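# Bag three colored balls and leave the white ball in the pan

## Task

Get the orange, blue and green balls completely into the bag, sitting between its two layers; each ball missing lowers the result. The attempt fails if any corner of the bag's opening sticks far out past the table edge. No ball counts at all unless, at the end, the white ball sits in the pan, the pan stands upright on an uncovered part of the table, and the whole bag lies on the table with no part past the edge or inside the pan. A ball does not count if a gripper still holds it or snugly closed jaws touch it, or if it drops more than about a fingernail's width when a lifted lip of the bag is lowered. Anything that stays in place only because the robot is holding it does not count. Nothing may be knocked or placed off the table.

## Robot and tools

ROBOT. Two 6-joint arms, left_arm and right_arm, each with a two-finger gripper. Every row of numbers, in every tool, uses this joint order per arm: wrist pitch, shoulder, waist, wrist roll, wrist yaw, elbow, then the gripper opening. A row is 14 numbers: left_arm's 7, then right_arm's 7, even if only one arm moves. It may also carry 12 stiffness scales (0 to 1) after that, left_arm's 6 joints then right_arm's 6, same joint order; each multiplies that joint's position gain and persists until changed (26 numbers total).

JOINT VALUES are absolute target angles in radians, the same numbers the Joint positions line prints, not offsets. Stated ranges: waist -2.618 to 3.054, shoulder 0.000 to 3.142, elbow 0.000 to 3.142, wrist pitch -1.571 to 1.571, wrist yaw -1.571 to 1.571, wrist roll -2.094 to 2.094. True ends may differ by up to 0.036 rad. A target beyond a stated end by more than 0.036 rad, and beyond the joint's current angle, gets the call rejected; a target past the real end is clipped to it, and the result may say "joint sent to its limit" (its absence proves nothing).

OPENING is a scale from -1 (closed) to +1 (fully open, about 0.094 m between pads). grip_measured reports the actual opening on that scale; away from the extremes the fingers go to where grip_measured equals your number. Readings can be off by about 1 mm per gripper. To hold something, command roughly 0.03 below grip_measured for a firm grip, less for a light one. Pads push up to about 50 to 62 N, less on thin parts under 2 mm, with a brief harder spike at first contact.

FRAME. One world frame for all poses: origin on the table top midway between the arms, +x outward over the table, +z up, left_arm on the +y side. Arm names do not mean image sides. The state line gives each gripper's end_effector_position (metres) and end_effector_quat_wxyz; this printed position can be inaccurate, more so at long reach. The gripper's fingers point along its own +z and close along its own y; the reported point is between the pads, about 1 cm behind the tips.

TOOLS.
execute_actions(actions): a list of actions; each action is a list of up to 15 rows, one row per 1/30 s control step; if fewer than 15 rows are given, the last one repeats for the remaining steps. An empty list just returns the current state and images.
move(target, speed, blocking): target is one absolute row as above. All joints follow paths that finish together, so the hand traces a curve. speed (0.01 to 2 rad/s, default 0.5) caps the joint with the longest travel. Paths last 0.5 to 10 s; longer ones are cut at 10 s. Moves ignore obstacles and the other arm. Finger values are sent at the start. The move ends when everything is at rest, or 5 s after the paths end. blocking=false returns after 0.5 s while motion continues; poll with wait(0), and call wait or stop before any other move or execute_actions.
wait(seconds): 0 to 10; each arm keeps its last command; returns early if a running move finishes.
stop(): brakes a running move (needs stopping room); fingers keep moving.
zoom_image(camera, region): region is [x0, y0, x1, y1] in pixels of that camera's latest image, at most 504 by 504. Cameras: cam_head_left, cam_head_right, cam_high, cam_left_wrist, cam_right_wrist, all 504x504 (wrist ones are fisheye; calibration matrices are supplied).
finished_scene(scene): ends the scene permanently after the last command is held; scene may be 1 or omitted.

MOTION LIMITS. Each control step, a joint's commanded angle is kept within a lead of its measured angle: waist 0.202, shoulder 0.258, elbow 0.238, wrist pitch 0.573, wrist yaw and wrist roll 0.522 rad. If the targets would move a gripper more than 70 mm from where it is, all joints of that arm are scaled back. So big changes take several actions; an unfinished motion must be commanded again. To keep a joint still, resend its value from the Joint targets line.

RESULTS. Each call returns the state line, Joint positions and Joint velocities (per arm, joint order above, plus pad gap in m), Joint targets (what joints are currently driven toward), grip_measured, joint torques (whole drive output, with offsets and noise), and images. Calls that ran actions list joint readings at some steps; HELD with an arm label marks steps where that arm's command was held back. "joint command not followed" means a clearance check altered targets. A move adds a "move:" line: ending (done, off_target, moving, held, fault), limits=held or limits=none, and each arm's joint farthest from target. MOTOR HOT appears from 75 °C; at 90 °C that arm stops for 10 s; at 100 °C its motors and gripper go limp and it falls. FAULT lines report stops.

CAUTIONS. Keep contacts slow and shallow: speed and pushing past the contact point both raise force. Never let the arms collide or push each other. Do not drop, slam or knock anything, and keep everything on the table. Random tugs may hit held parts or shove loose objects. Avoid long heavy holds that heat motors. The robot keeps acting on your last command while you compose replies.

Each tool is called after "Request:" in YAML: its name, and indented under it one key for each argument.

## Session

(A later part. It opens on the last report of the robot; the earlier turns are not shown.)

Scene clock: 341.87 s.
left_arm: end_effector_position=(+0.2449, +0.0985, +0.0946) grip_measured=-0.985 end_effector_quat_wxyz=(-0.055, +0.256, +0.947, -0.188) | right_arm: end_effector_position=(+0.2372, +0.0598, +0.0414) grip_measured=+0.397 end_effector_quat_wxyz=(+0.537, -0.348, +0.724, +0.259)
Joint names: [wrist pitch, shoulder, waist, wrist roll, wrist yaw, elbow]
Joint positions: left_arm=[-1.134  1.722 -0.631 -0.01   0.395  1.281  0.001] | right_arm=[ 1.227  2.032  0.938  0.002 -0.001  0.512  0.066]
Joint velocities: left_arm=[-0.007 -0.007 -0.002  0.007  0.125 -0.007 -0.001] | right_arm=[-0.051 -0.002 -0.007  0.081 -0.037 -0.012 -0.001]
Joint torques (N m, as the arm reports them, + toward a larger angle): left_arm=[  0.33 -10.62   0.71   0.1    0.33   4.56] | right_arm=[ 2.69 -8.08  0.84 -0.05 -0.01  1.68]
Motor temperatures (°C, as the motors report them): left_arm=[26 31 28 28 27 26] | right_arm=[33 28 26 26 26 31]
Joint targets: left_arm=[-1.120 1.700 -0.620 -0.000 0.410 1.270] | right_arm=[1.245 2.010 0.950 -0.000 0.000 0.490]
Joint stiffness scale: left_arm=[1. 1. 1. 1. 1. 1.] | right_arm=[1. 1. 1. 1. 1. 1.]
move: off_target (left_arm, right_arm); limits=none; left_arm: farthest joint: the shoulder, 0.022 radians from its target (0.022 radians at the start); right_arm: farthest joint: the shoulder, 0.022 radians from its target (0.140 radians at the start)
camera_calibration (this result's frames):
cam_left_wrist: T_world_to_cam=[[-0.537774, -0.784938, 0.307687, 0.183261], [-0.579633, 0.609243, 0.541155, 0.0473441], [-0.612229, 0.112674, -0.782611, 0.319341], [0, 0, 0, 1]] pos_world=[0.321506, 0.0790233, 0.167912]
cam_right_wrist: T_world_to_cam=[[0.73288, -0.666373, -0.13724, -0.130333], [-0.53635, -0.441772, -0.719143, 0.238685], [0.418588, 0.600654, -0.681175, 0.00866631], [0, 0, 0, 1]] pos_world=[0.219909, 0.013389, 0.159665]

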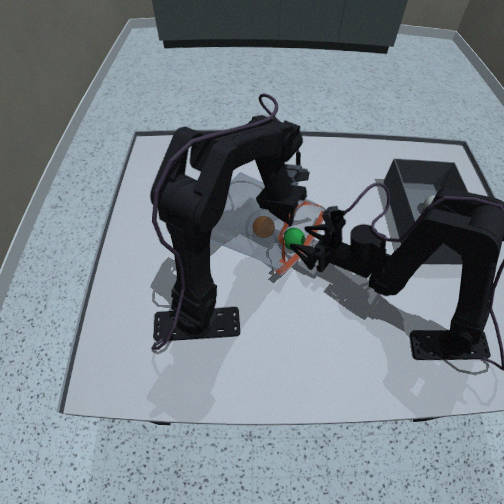

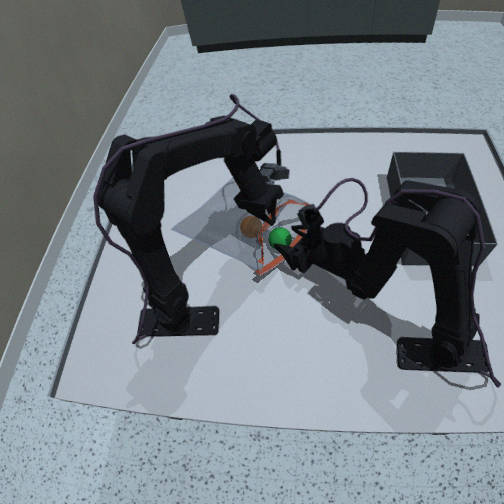

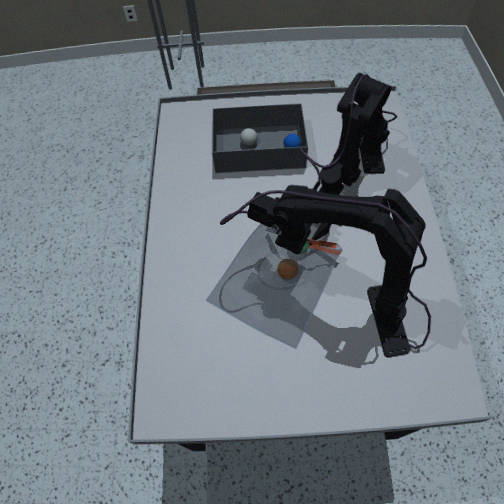

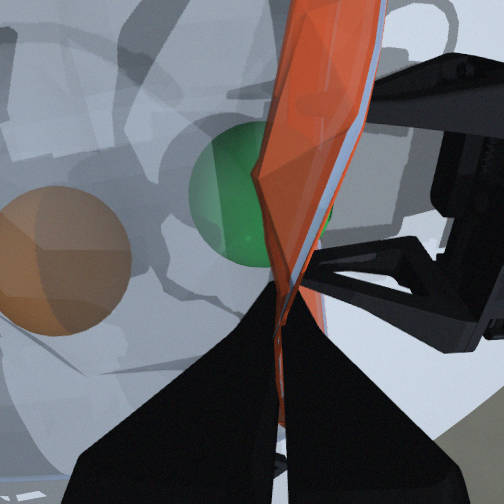

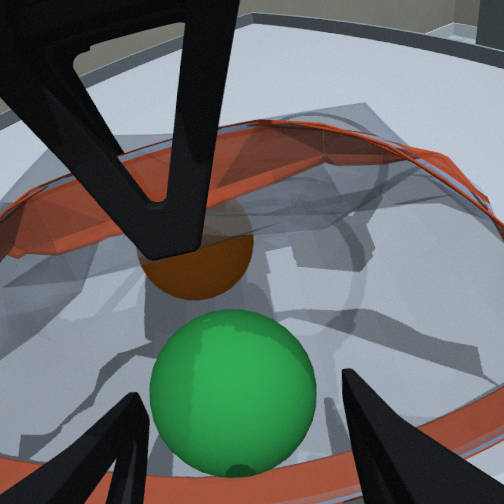

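Request:
move:
  target: [-1.12,1.70,-0.62,0,0.41,1.27,-1, 1.32,2.01,0.96,0,0,0.40,0.4]
  speed: 0.2

Request:
move:
  target: [-1.12,1.70,-0.62,0,0.41,1.27,-1, 1.32,2.01,0.96,0,0,0.40,-0.6]
  speed: 0.2

Request:
move:
  target: [-1.12,1.70,-0.62,0,0.41,1.27,-1, 1.12,2.165,0.96,0,0,0.775,-0.6]
  speed: 0.12

Scene clock: 353.33 s.
left_arm: end_effector_position=(+0.2449, +0.0985, +0.0946) grip_measured=-0.985 end_effector_quat_wxyz=(-0.055, +0.256, +0.947, -0.188) | right_arm: end_effector_position=(+0.2193, +0.0444, +0.0323) grip_measured=+0.397 end_effector_quat_wxyz=(+0.530, -0.353, +0.726, +0.259)
Joint names: [wrist pitch, shoulder, waist, wrist roll, wrist yaw, elbow]
Joint positions: left_arm=[-1.134  1.722 -0.631 -0.01   0.395  1.281  0.001] | right_arm=[ 1.301  2.032  0.948  0.002 -0.001  0.422  0.066]
Joint velocities: left_arm=[ 0.037 -0.017 -0.012  0.037 -0.051 -0.002  0.001] | right_arm=[ 0.007  0.002  0.002 -0.066 -0.11  -0.022  0.   ]
Joint torques (N m, as the arm reports them, + toward a larger angle): left_arm=[  0.32 -10.58   0.74   0.1    0.32   4.53] | right_arm=[ 2.69 -7.67  0.82 -0.05 -0.01  1.28]
Motor temperatures (°C, as the motors report them): left_arm=[26 31 28 28 27 26] | right_arm=[34 29 26 26 26 30]
Joint targets: left_arm=[-1.120 1.700 -0.620 0.000 0.410 1.270] | right_arm=[1.320 2.010 0.960 0.000 0.000 0.400]
Joint stiffness scale: left_arm=[1. 1. 1. 1. 1. 1.] | right_arm=[1. 1. 1. 1. 1. 1.]
move: off_target (left_arm, right_arm); limits=none; left_arm: farthest joint: the shoulder, 0.022 radians from its target (0.022 radians at the start); right_arm: farthest joint: the shoulder, 0.022 radians from its target (0.022 radians at the start)
camera_calibration (this result's frames):
cam_left_wrist: T_world_to_cam=[[-0.537836, -0.785038, 0.307325, 0.183388], [-0.579737, 0.609067, 0.541241, 0.0473788], [-0.612076, 0.112931, -0.782694, 0.319279], [0, 0, 0, 1]] pos_world=[0.321523, 0.0790531, 0.167895]
cam_right_wrist: T_world_to_cam=[[0.738419, -0.660433, -0.136255, -0.130247], [-0.53848, -0.455856, -0.708685, 0.216474], [0.405927, 0.596677, -0.692243, 0.0224734], [0, 0, 0, 1]] pos_world=[0.203622, -0.00074774, 0.151222]

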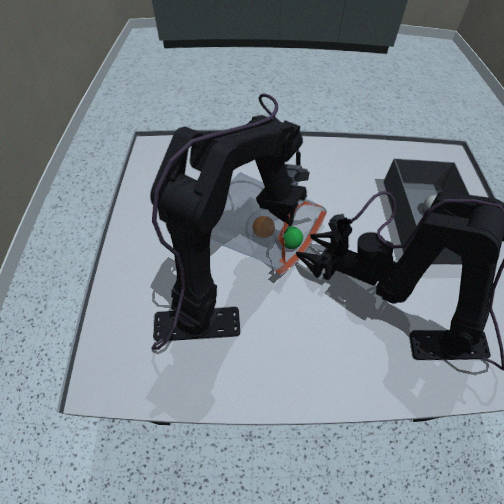

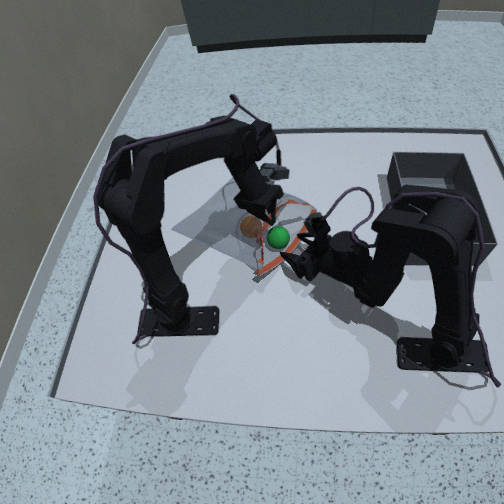

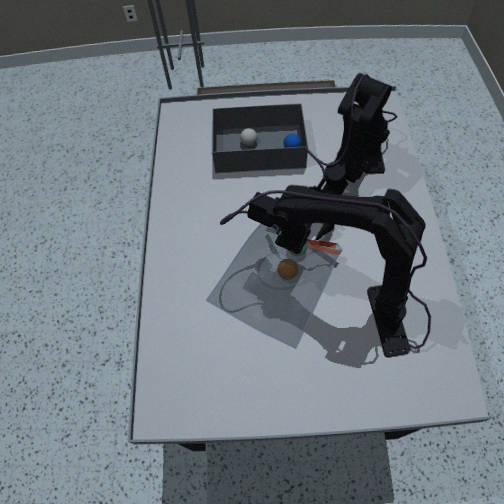

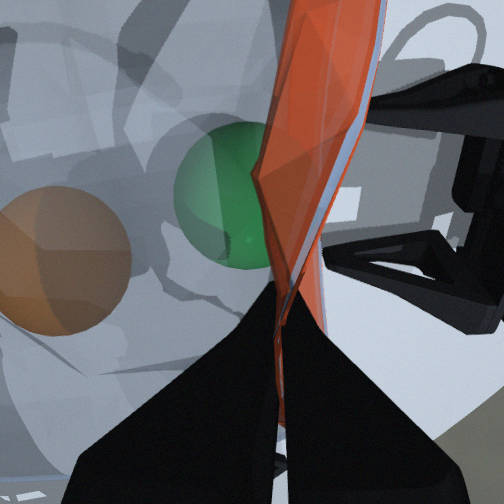

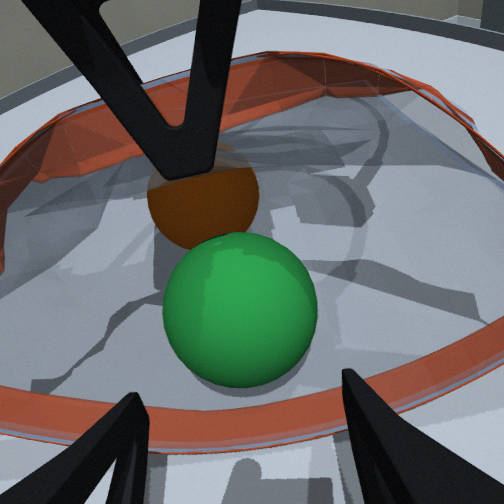

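Scene clock: 354.03 s.
left_arm: end_effector_position=(+0.2449, +0.0985, +0.0946) grip_measured=-0.985 end_effector_quat_wxyz=(-0.055, +0.256, +0.947, -0.188) | right_arm: end_effector_position=(+0.2193, +0.0444, +0.0325) grip_measured=-0.597 end_effector_quat_wxyz=(+0.530, -0.353, +0.726, +0.260)
Joint names: [wrist pitch, shoulder, waist, wrist roll, wrist yaw, elbow]
Joint positions: left_arm=[-1.134  1.722 -0.631 -0.01   0.395  1.281  0.001] | right_arm=[ 1.302  2.032  0.948  0.002 -0.001  0.422  0.019]
Joint velocities: left_arm=[-0.022  0.007  0.002  0.037  0.051  0.012 -0.001] | right_arm=[-0.051 -0.002 -0.002  0.007  0.051 -0.007  0.   ]
Joint torques (N m, as the arm reports them, + toward a larger angle): left_arm=[  0.33 -10.55   0.71   0.09   0.31   4.53] | right_arm=[ 2.71 -7.68  0.83 -0.05 -0.01  1.27]
Motor temperatures (°C, as the motors report them): left_arm=[26 31 28 28 27 26] | right_arm=[34 29 26 26 26 30]
Joint targets: left_arm=[-1.120 1.700 -0.620 0.000 0.410 1.270] | right_arm=[1.320 2.010 0.960 -0.000 0.000 0.400]
Joint stiffness scale: left_arm=[1. 1. 1. 1. 1. 1.] | right_arm=[1. 1. 1. 1. 1. 1.]
move: off_target (left_arm, right_arm); limits=none; left_arm: farthest joint: the shoulder, 0.022 radians from its target (0.022 radians at the start); right_arm: farthest joint: the shoulder, 0.022 radians from its target (0.022 radians at the start)
camera_calibration (this result's frames):
cam_left_wrist: T_world_to_cam=[[-0.537774, -0.784938, 0.307687, 0.183261], [-0.579633, 0.609243, 0.541155, 0.0473441], [-0.612229, 0.112674, -0.782611, 0.319341], [0, 0, 0, 1]] pos_world=[0.321506, 0.0790233, 0.167912]
cam_right_wrist: T_world_to_cam=[[0.738483, -0.660351, -0.136305, -0.130235], [-0.538147, -0.45543, -0.709212, 0.216567], [0.406252, 0.597093, -0.691693, 0.0224493], [0, 0, 0, 1]] pos_world=[0.203601, -0.00077375, 0.151369]

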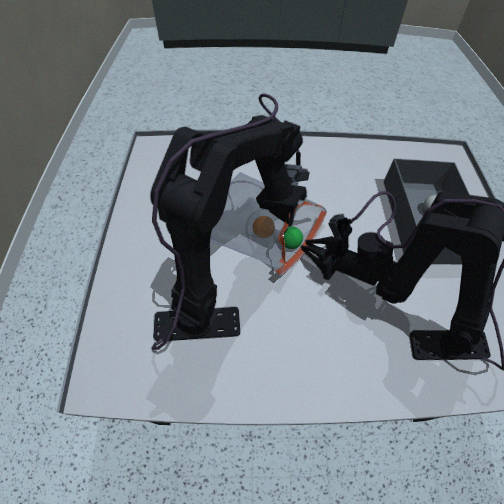

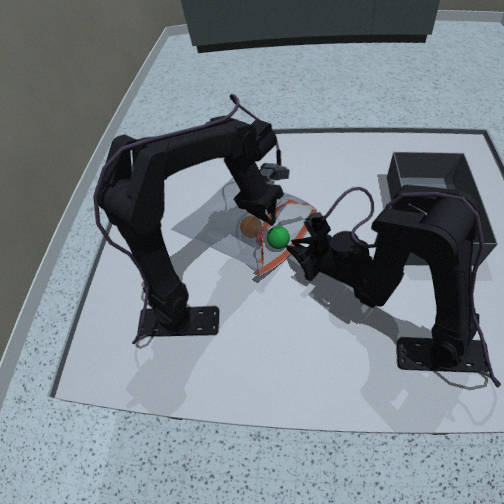

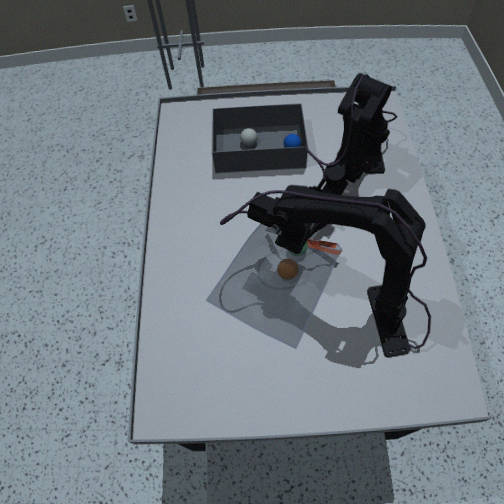

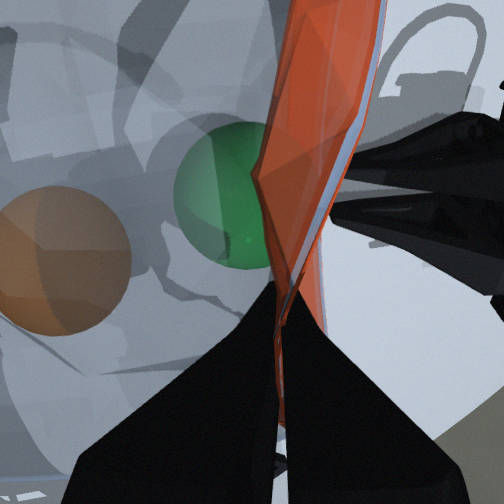

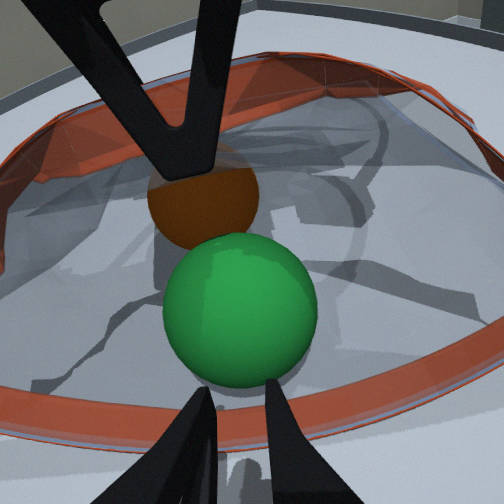

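Scene clock: 357.43 s.
left_arm: end_effector_position=(+0.2449, +0.0985, +0.0946) grip_measured=-0.985 end_effector_quat_wxyz=(-0.055, +0.256, +0.947, -0.188) | right_arm: end_effector_position=(+0.2659, +0.1040, +0.0315) grip_measured=-0.597 end_effector_quat_wxyz=(+0.534, -0.352, +0.723, +0.261)
Joint names: [wrist pitch, shoulder, waist, wrist roll, wrist yaw, elbow]
Joint positions: left_arm=[-1.134  1.722 -0.631 -0.01   0.395  1.281  0.001] | right_arm=[ 1.125  2.162  0.948  0.002 -0.001  0.739  0.019]
Joint velocities: left_arm=[-0.051 -0.002 -0.007 -0.051 -0.037 -0.012 -0.   ] | right_arm=[ 0.022  0.002  0.007 -0.022 -0.051  0.002  0.001]
Joint torques (N m, as the arm reports them, + toward a larger angle): left_arm=[  0.34 -10.63   0.73   0.09   0.33   4.55] | right_arm=[ 2.46 -7.56  0.82 -0.05  0.    5.74]
Motor temperatures (°C, as the motors report them): left_arm=[26 31 28 28 27 26] | right_arm=[34 29 26 26 26 30]
Joint targets: left_arm=[-1.120 1.700 -0.620 -0.000 0.410 1.270] | right_arm=[1.120 2.165 0.960 -0.000 -0.000 0.775]
Joint stiffness scale: left_arm=[1. 1. 1. 1. 1. 1.] | right_arm=[1. 1. 1. 1. 1. 1.]
move: off_target (left_arm, right_arm); limits=none; left_arm: farthest joint: the shoulder, 0.022 radians from its target (0.022 radians at the start); right_arm: farthest joint: the elbow, 0.036 radians from its target (0.353 radians at the start)
camera_calibration (this result's frames):
cam_left_wrist: T_world_to_cam=[[-0.537836, -0.785038, 0.307325, 0.183388], [-0.579737, 0.609067, 0.541241, 0.0473788], [-0.612076, 0.112931, -0.782694, 0.319279], [0, 0, 0, 1]] pos_world=[0.321523, 0.0790531, 0.167895]
cam_right_wrist: T_world_to_cam=[[0.739382, -0.659201, -0.136997, -0.125744], [-0.533458, -0.44943, -0.716544, 0.266465], [0.410776, 0.602882, -0.683957, -0.0347298], [0, 0, 0, 1]] pos_world=[0.249387, 0.0578047, 0.149954]

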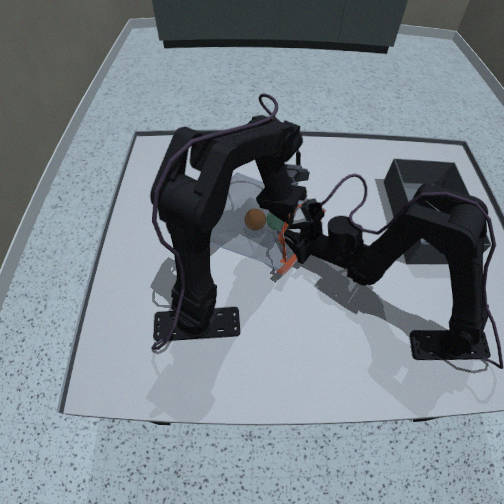

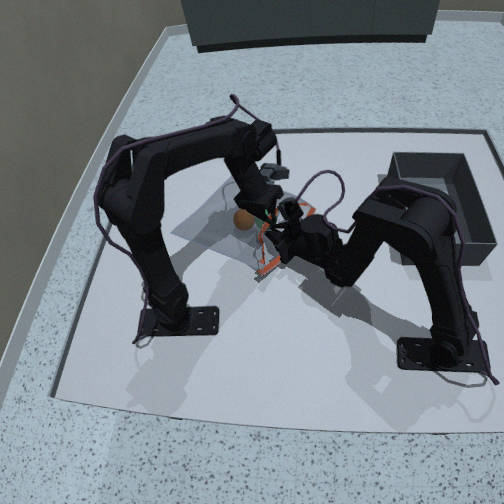

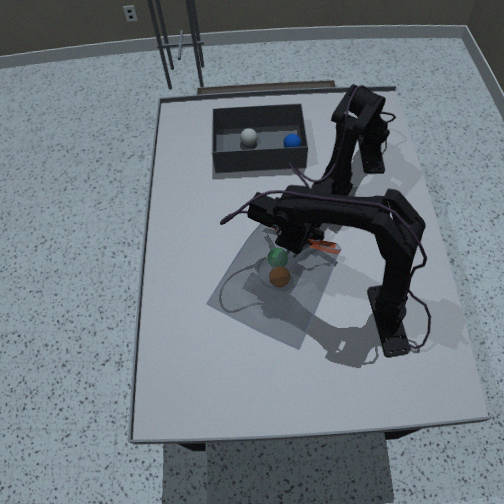

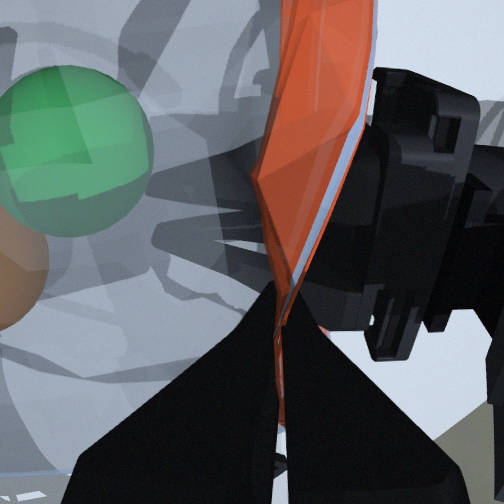

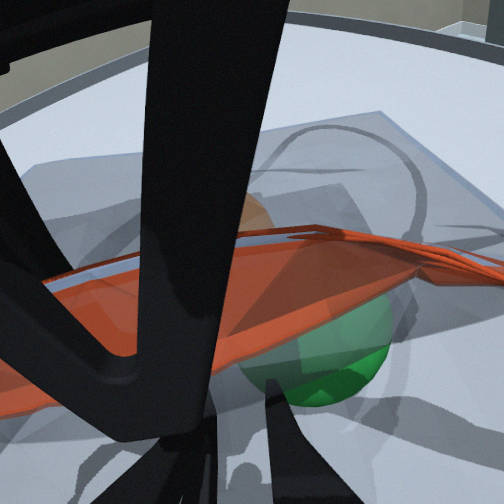

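Request:
move:
  target: [-1.12,1.70,-0.62,0,0.41,1.27,-1, 0.555,1.295,0.96,0,0,0.34,-0.6]
  speed: 0.5

Request:
move:
  target: [-1.12,1.70,-0.62,0,0.41,1.27,-1, -1.3,1.6,0.5,0,0,1.6,0.7]
  speed: 1.0

Request:
move:
  target: [-1.12,1.70,-0.62,0,0.41,1.27,-1, -1.55,1.74,-0.062,0,0,1.64,0.7]
  speed: 0.6

Scene clock: 366.57 s.
left_arm: end_effector_position=(+0.2449, +0.0985, +0.0946) grip_measured=-0.985 end_effector_quat_wxyz=(-0.055, +0.256, +0.947, -0.188) | right_arm: end_effector_position=(+0.1871, +0.0032, +0.1120) grip_measured=-0.597 end_effector_quat_wxyz=(+0.497, -0.364, +0.749, +0.243)
Joint names: [wrist pitch, shoulder, waist, wrist roll, wrist yaw, elbow]
Joint positions: left_arm=[-1.134  1.722 -0.631 -0.01   0.395  1.281  0.001] | right_arm=[ 0.559  1.314  0.948  0.002 -0.001  0.358  0.019]
Joint velocities: left_arm=[ 0.007 -0.002 -0.002 -0.066  0.066 -0.012  0.   ] | right_arm=[-0.007  0.007 -0.017 -0.051  0.066 -0.017 -0.   ]
Joint torques (N m, as the arm reports them, + toward a larger angle): left_arm=[  0.32 -10.62   0.75   0.09   0.32   4.54] | right_arm=[ 2.41 -4.51  0.82 -0.05 -0.01  4.03]
Motor temperatures (°C, as the motors report them): left_arm=[26 31 28 28 27 26] | right_arm=[34 29 26 26 26 31]
Joint targets: left_arm=[-1.120 1.700 -0.620 0.000 0.410 1.270] | right_arm=[0.555 1.295 0.960 0.000 0.000 0.340]
Joint stiffness scale: left_arm=[1. 1. 1. 1. 1. 1.] | right_arm=[1. 1. 1. 1. 1. 1.]
move: off_target (left_arm); limits=none; left_arm: farthest joint: the shoulder, 0.022 radians from its target (0.022 radians at the start); right_arm: farthest joint: the shoulder, 0.019 radians from its target (0.867 radians at the start)
camera_calibration (this result's frames):
cam_left_wrist: T_world_to_cam=[[-0.537774, -0.784938, 0.307687, 0.183261], [-0.579633, 0.609243, 0.541155, 0.0473441], [-0.612229, 0.112674, -0.782611, 0.319341], [0, 0, 0, 1]] pos_world=[0.321506, 0.0790233, 0.167912]
cam_right_wrist: T_world_to_cam=[[0.73113, -0.669758, -0.129893, -0.12213], [-0.575541, -0.503271, -0.64457, 0.236782], [0.366335, 0.546024, -0.75343, 0.129747], [0, 0, 0, 1]] pos_world=[0.17804, -0.0334767, 0.234514]

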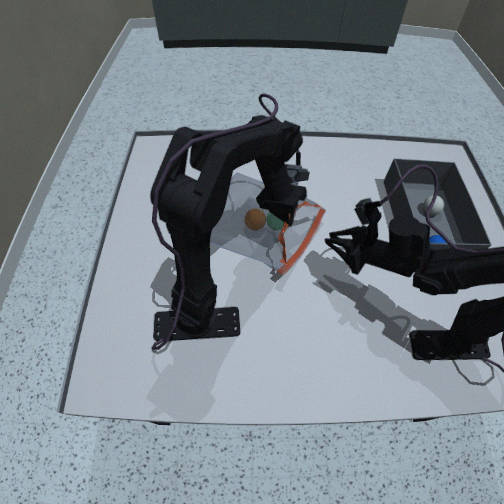

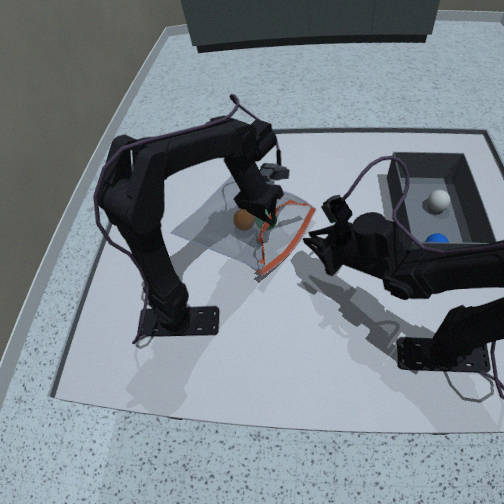

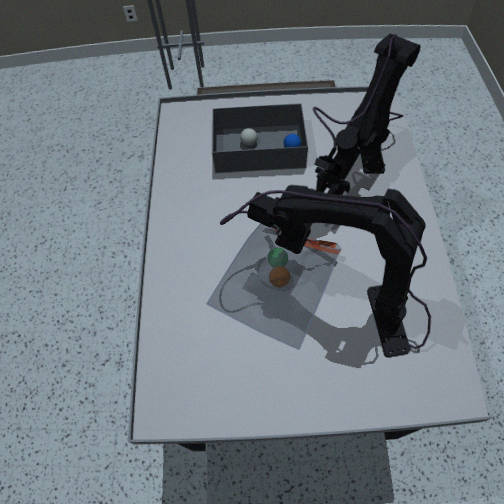

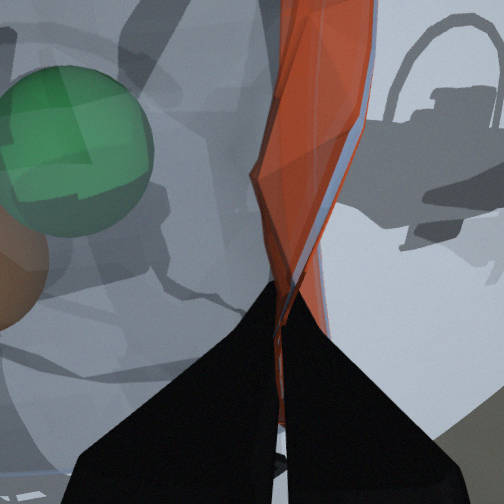

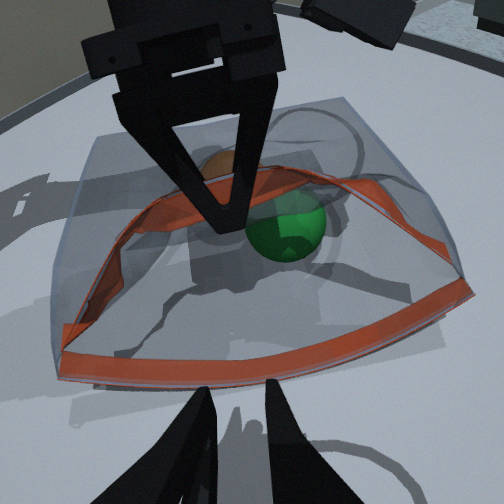

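Scene clock: 369.33 s.
left_arm: end_effector_position=(+0.2449, +0.0985, +0.0946) grip_measured=-0.985 end_effector_quat_wxyz=(-0.055, +0.256, +0.947, -0.188) | right_arm: end_effector_position=(+0.2556, -0.1392, +0.1920) grip_measured=+0.697 end_effector_quat_wxyz=(+0.116, -0.230, +0.966, +0.028)
Joint names: [wrist pitch, shoulder, waist, wrist roll, wrist yaw, elbow]
Joint positions: left_arm=[-1.134  1.722 -0.631 -0.01   0.395  1.281  0.001] | right_arm=[-1.293  1.599  0.51   0.002 -0.001  1.561  0.08 ]
Joint velocities: left_arm=[ 0.007  0.002 -0.017  0.007 -0.095  0.002  0.   ] | right_arm=[-0.037 -0.002  0.002 -0.007  0.007 -0.032 -0.   ]
Joint torques (N m, as the arm reports them, + toward a larger angle): left_arm=[  0.32 -10.6    0.71   0.1    0.33   4.56] | right_arm=[ 1.18 -5.28 -0.64 -0.05  0.    7.63]
Motor temperatures (°C, as the motors report them): left_arm=[26 31 28 28 27 26] | right_arm=[34 29 26 26 26 31]
Joint targets: left_arm=[-1.120 1.700 -0.620 0.000 0.410 1.270] | right_arm=[-1.300 1.600 0.500 0.000 -0.000 1.600]
Joint stiffness scale: left_arm=[1. 1. 1. 1. 1. 1.] | right_arm=[1. 1. 1. 1. 1. 1.]
move: off_target (left_arm, right_arm); limits=none; left_arm: farthest joint: the shoulder, 0.022 radians from its target (0.022 radians at the start); right_arm: farthest joint: the elbow, 0.039 radians from its target (1.242 radians at the start)
camera_calibration (this result's frames):
cam_left_wrist: T_world_to_cam=[[-0.537774, -0.784938, 0.307687, 0.183261], [-0.579633, 0.609243, 0.541155, 0.0473441], [-0.612229, 0.112674, -0.782611, 0.319341], [0, 0, 0, 1]] pos_world=[0.321506, 0.0790233, 0.167912]
cam_right_wrist: T_world_to_cam=[[0.312341, -0.949844, -0.0154752, -0.21113], [-0.925687, -0.307976, 0.219667, 0.206813], [-0.213415, -0.0542858, -0.975452, 0.349853], [0, 0, 0, 1]] pos_world=[0.332053, -0.117854, 0.292568]

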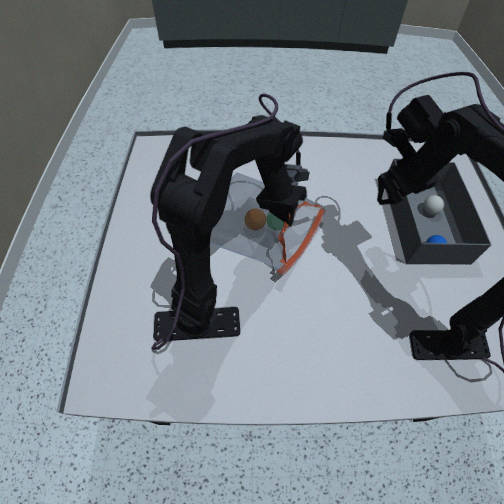

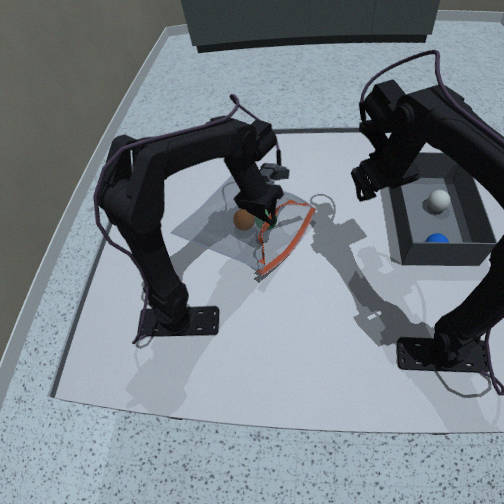

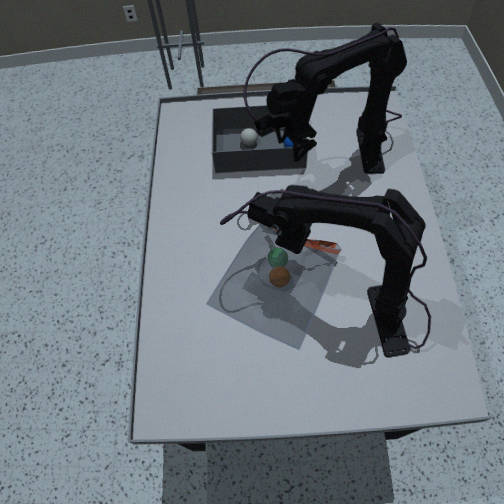

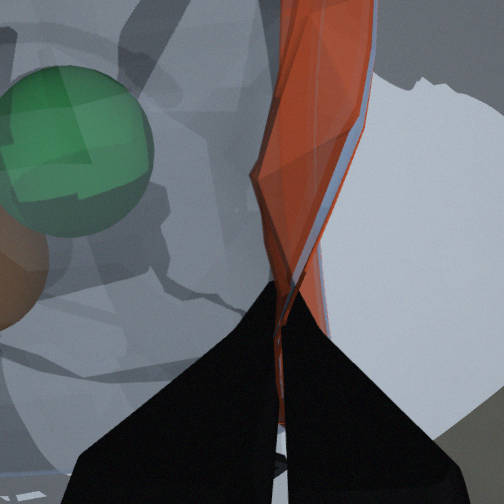

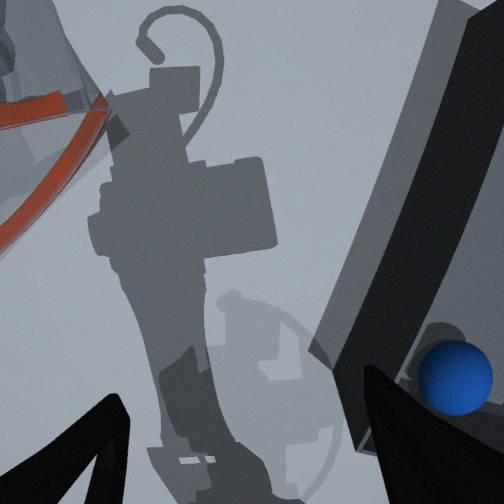

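Scene clock: 371.00 s.
left_arm: end_effector_position=(+0.2449, +0.0985, +0.0946) grip_measured=-0.985 end_effector_quat_wxyz=(-0.055, +0.256, +0.947, -0.188) | right_arm: end_effector_position=(+0.2448, -0.3185, +0.1565) grip_measured=+0.697 end_effector_quat_wxyz=(-0.056, +0.051, +0.997, +0.004)
Joint names: [wrist pitch, shoulder, waist, wrist roll, wrist yaw, elbow]
Joint positions: left_arm=[-1.134  1.722 -0.631 -0.01   0.395  1.281  0.001] | right_arm=[-1.541  1.741 -0.059  0.002 -0.002  1.598  0.08 ]
Joint velocities: left_arm=[ 0.022  0.007 -0.007 -0.007  0.007 -0.007 -0.001] | right_arm=[ 0.066 -0.027 -0.012  0.007 -0.007  0.002 -0.001]
Joint torques (N m, as the arm reports them, + toward a larger angle): left_arm=[  0.32 -10.61   0.69   0.1    0.32   4.54] | right_arm=[ 0.43 -6.18 -0.2  -0.05  0.    7.46]
Motor temperatures (°C, as the motors report them): left_arm=[26 31 28 28 27 26] | right_arm=[33 29 26 26 26 31]
Joint targets: left_arm=[-1.120 1.700 -0.620 -0.000 0.410 1.270] | right_arm=[-1.550 1.740 -0.062 -0.000 -0.000 1.640]
Joint stiffness scale: left_arm=[1. 1. 1. 1. 1. 1.] | right_arm=[1. 1. 1. 1. 1. 1.]
move: off_target (left_arm, right_arm); limits=none; left_arm: farthest joint: the shoulder, 0.022 radians from its target (0.022 radians at the start); right_arm: farthest joint: the elbow, 0.042 radians from its target (0.079 radians at the start)
camera_calibration (this result's frames):
cam_left_wrist: T_world_to_cam=[[-0.537774, -0.784938, 0.307687, 0.183261], [-0.579633, 0.609243, 0.541155, 0.0473441], [-0.612229, 0.112674, -0.782611, 0.319341], [0, 0, 0, 1]] pos_world=[0.321506, 0.0790233, 0.167912]
cam_right_wrist: T_world_to_cam=[[-0.244939, -0.968829, 0.0370737, -0.256401], [-0.811056, 0.225702, 0.539673, 0.241279], [-0.531219, 0.102118, -0.841058, 0.409871], [0, 0, 0, 1]] pos_world=[0.350619, -0.344722, 0.224019]

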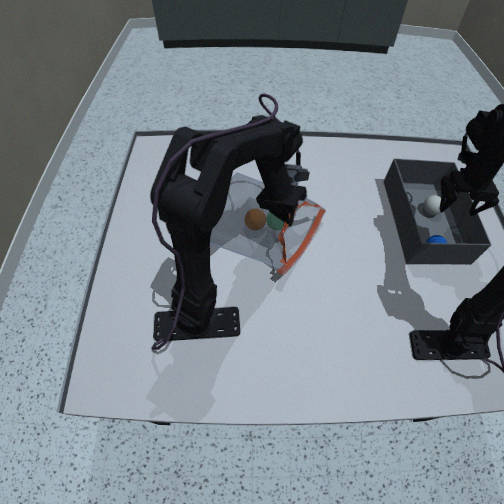

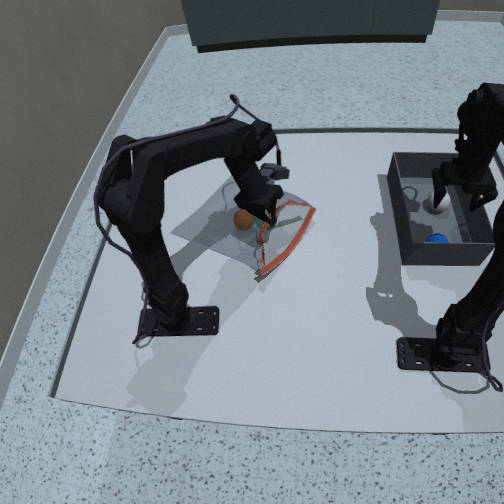

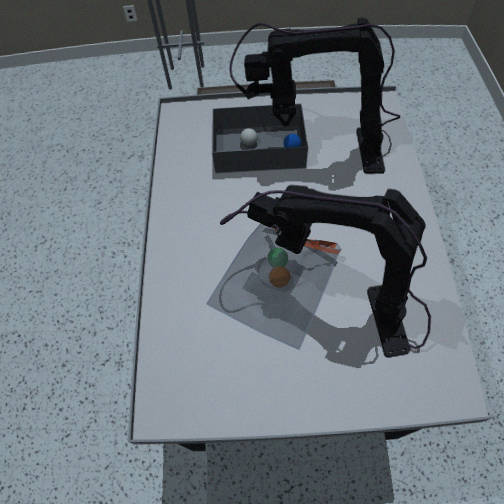

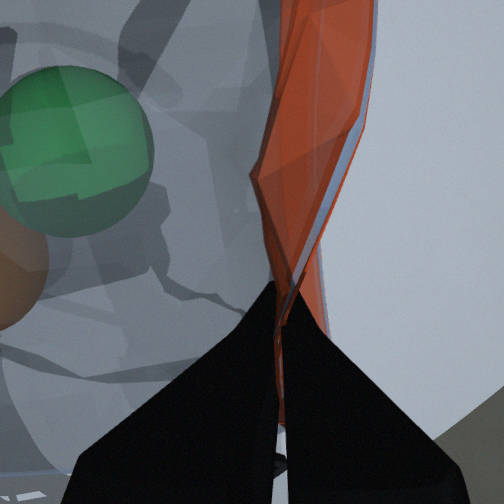

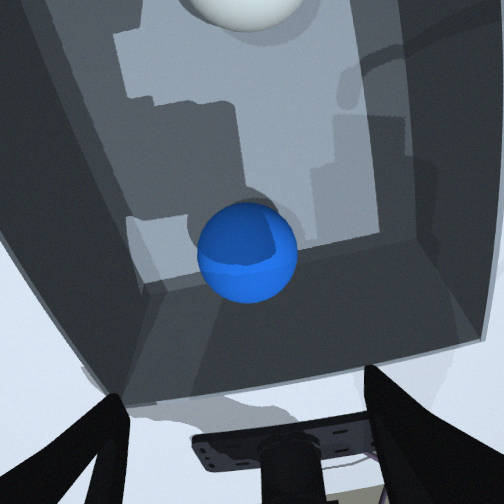

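Request:
move:
  target: [-1.12,1.70,-0.62,0,0.41,1.27,-1, -1.088,1.797,-0.062,0,0,1.137,0.7]
  speed: 0.3

Scene clock: 376.80 s.
left_arm: end_effector_position=(+0.2449, +0.0985, +0.0946) grip_measured=-0.985 end_effector_quat_wxyz=(-0.055, +0.256, +0.947, -0.188) | right_arm: end_effector_position=(+0.2246, -0.3164, +0.0314) grip_measured=+0.697 end_effector_quat_wxyz=(-0.089, +0.051, +0.995, +0.005)
Joint names: [wrist pitch, shoulder, waist, wrist roll, wrist yaw, elbow]
Joint positions: left_arm=[-1.134  1.722 -0.631 -0.01   0.395  1.281  0.001] | right_arm=[-1.102  1.799 -0.059  0.002 -0.002  1.152  0.08 ]
Joint velocities: left_arm=[-0.037  0.022 -0.002 -0.007  0.051  0.002  0.   ] | right_arm=[-0.022 -0.007  0.002 -0.007  0.007 -0.012  0.   ]
Joint torques (N m, as the arm reports them, + toward a larger angle): left_arm=[  0.32 -10.6    0.73   0.1    0.33   4.53] | right_arm=[ 0.54 -6.3  -0.15 -0.05  0.    3.53]
Motor temperatures (°C, as the motors report them): left_arm=[26 31 28 28 27 26] | right_arm=[32 28 26 26 26 31]
Joint targets: left_arm=[-1.120 1.700 -0.620 0.000 0.410 1.270] | right_arm=[-1.088 1.797 -0.062 -0.000 0.000 1.137]
Joint stiffness scale: left_arm=[1. 1. 1. 1. 1. 1.] | right_arm=[1. 1. 1. 1. 1. 1.]
move: off_target (left_arm); limits=none; left_arm: farthest joint: the shoulder, 0.022 radians from its target (0.022 radians at the start); right_arm: farthest joint: the elbow, 0.015 radians from its target (0.461 radians at the start)
camera_calibration (this result's frames):
cam_left_wrist: T_world_to_cam=[[-0.537774, -0.784938, 0.307687, 0.183261], [-0.579633, 0.609243, 0.541155, 0.0473441], [-0.612229, 0.112674, -0.782611, 0.319341], [0, 0, 0, 1]] pos_world=[0.321506, 0.0790233, 0.167912]
cam_right_wrist: T_world_to_cam=[[-0.242225, -0.969103, 0.046545, -0.255739], [-0.774299, 0.221996, 0.592604, 0.280828], [-0.584627, 0.107504, -0.804148, 0.306195], [0, 0, 0, 1]] pos_world=[0.334509, -0.343097, 0.0917098]

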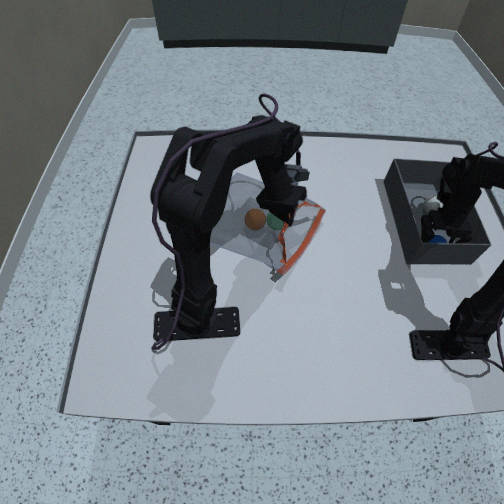

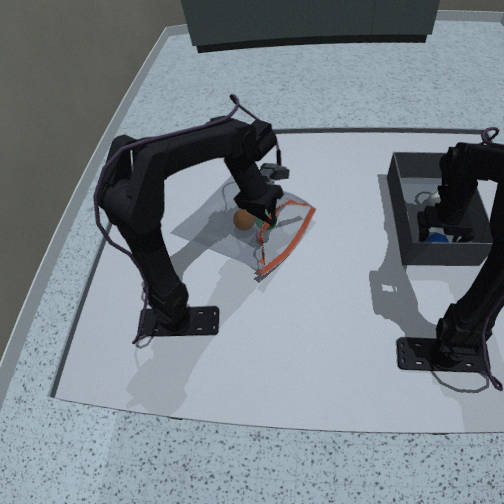

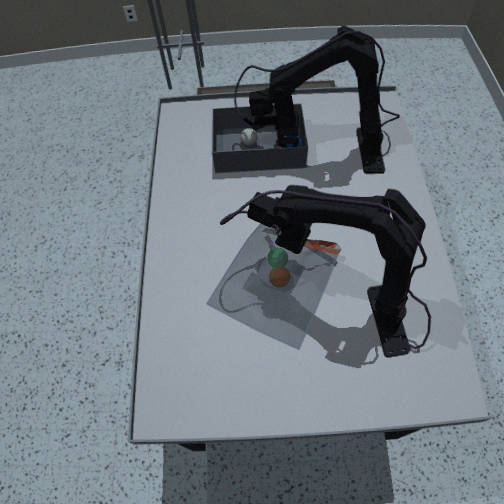

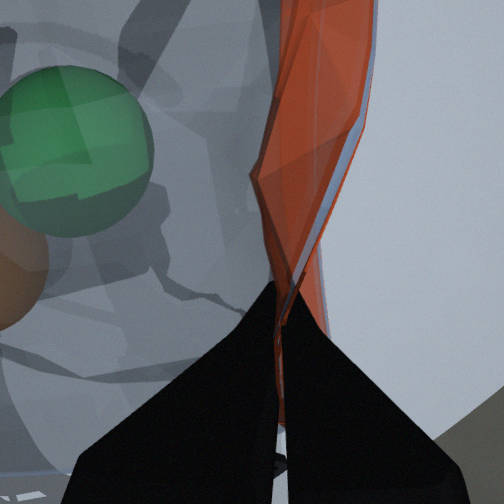

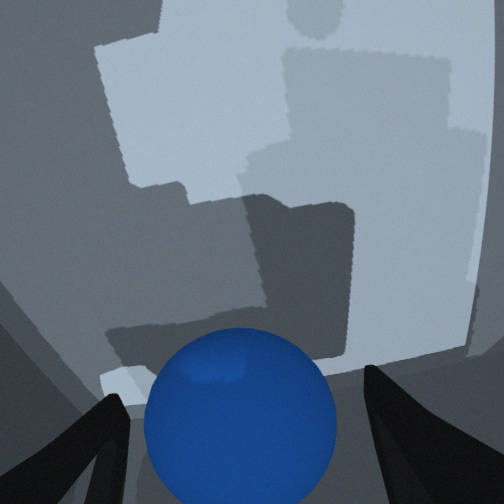

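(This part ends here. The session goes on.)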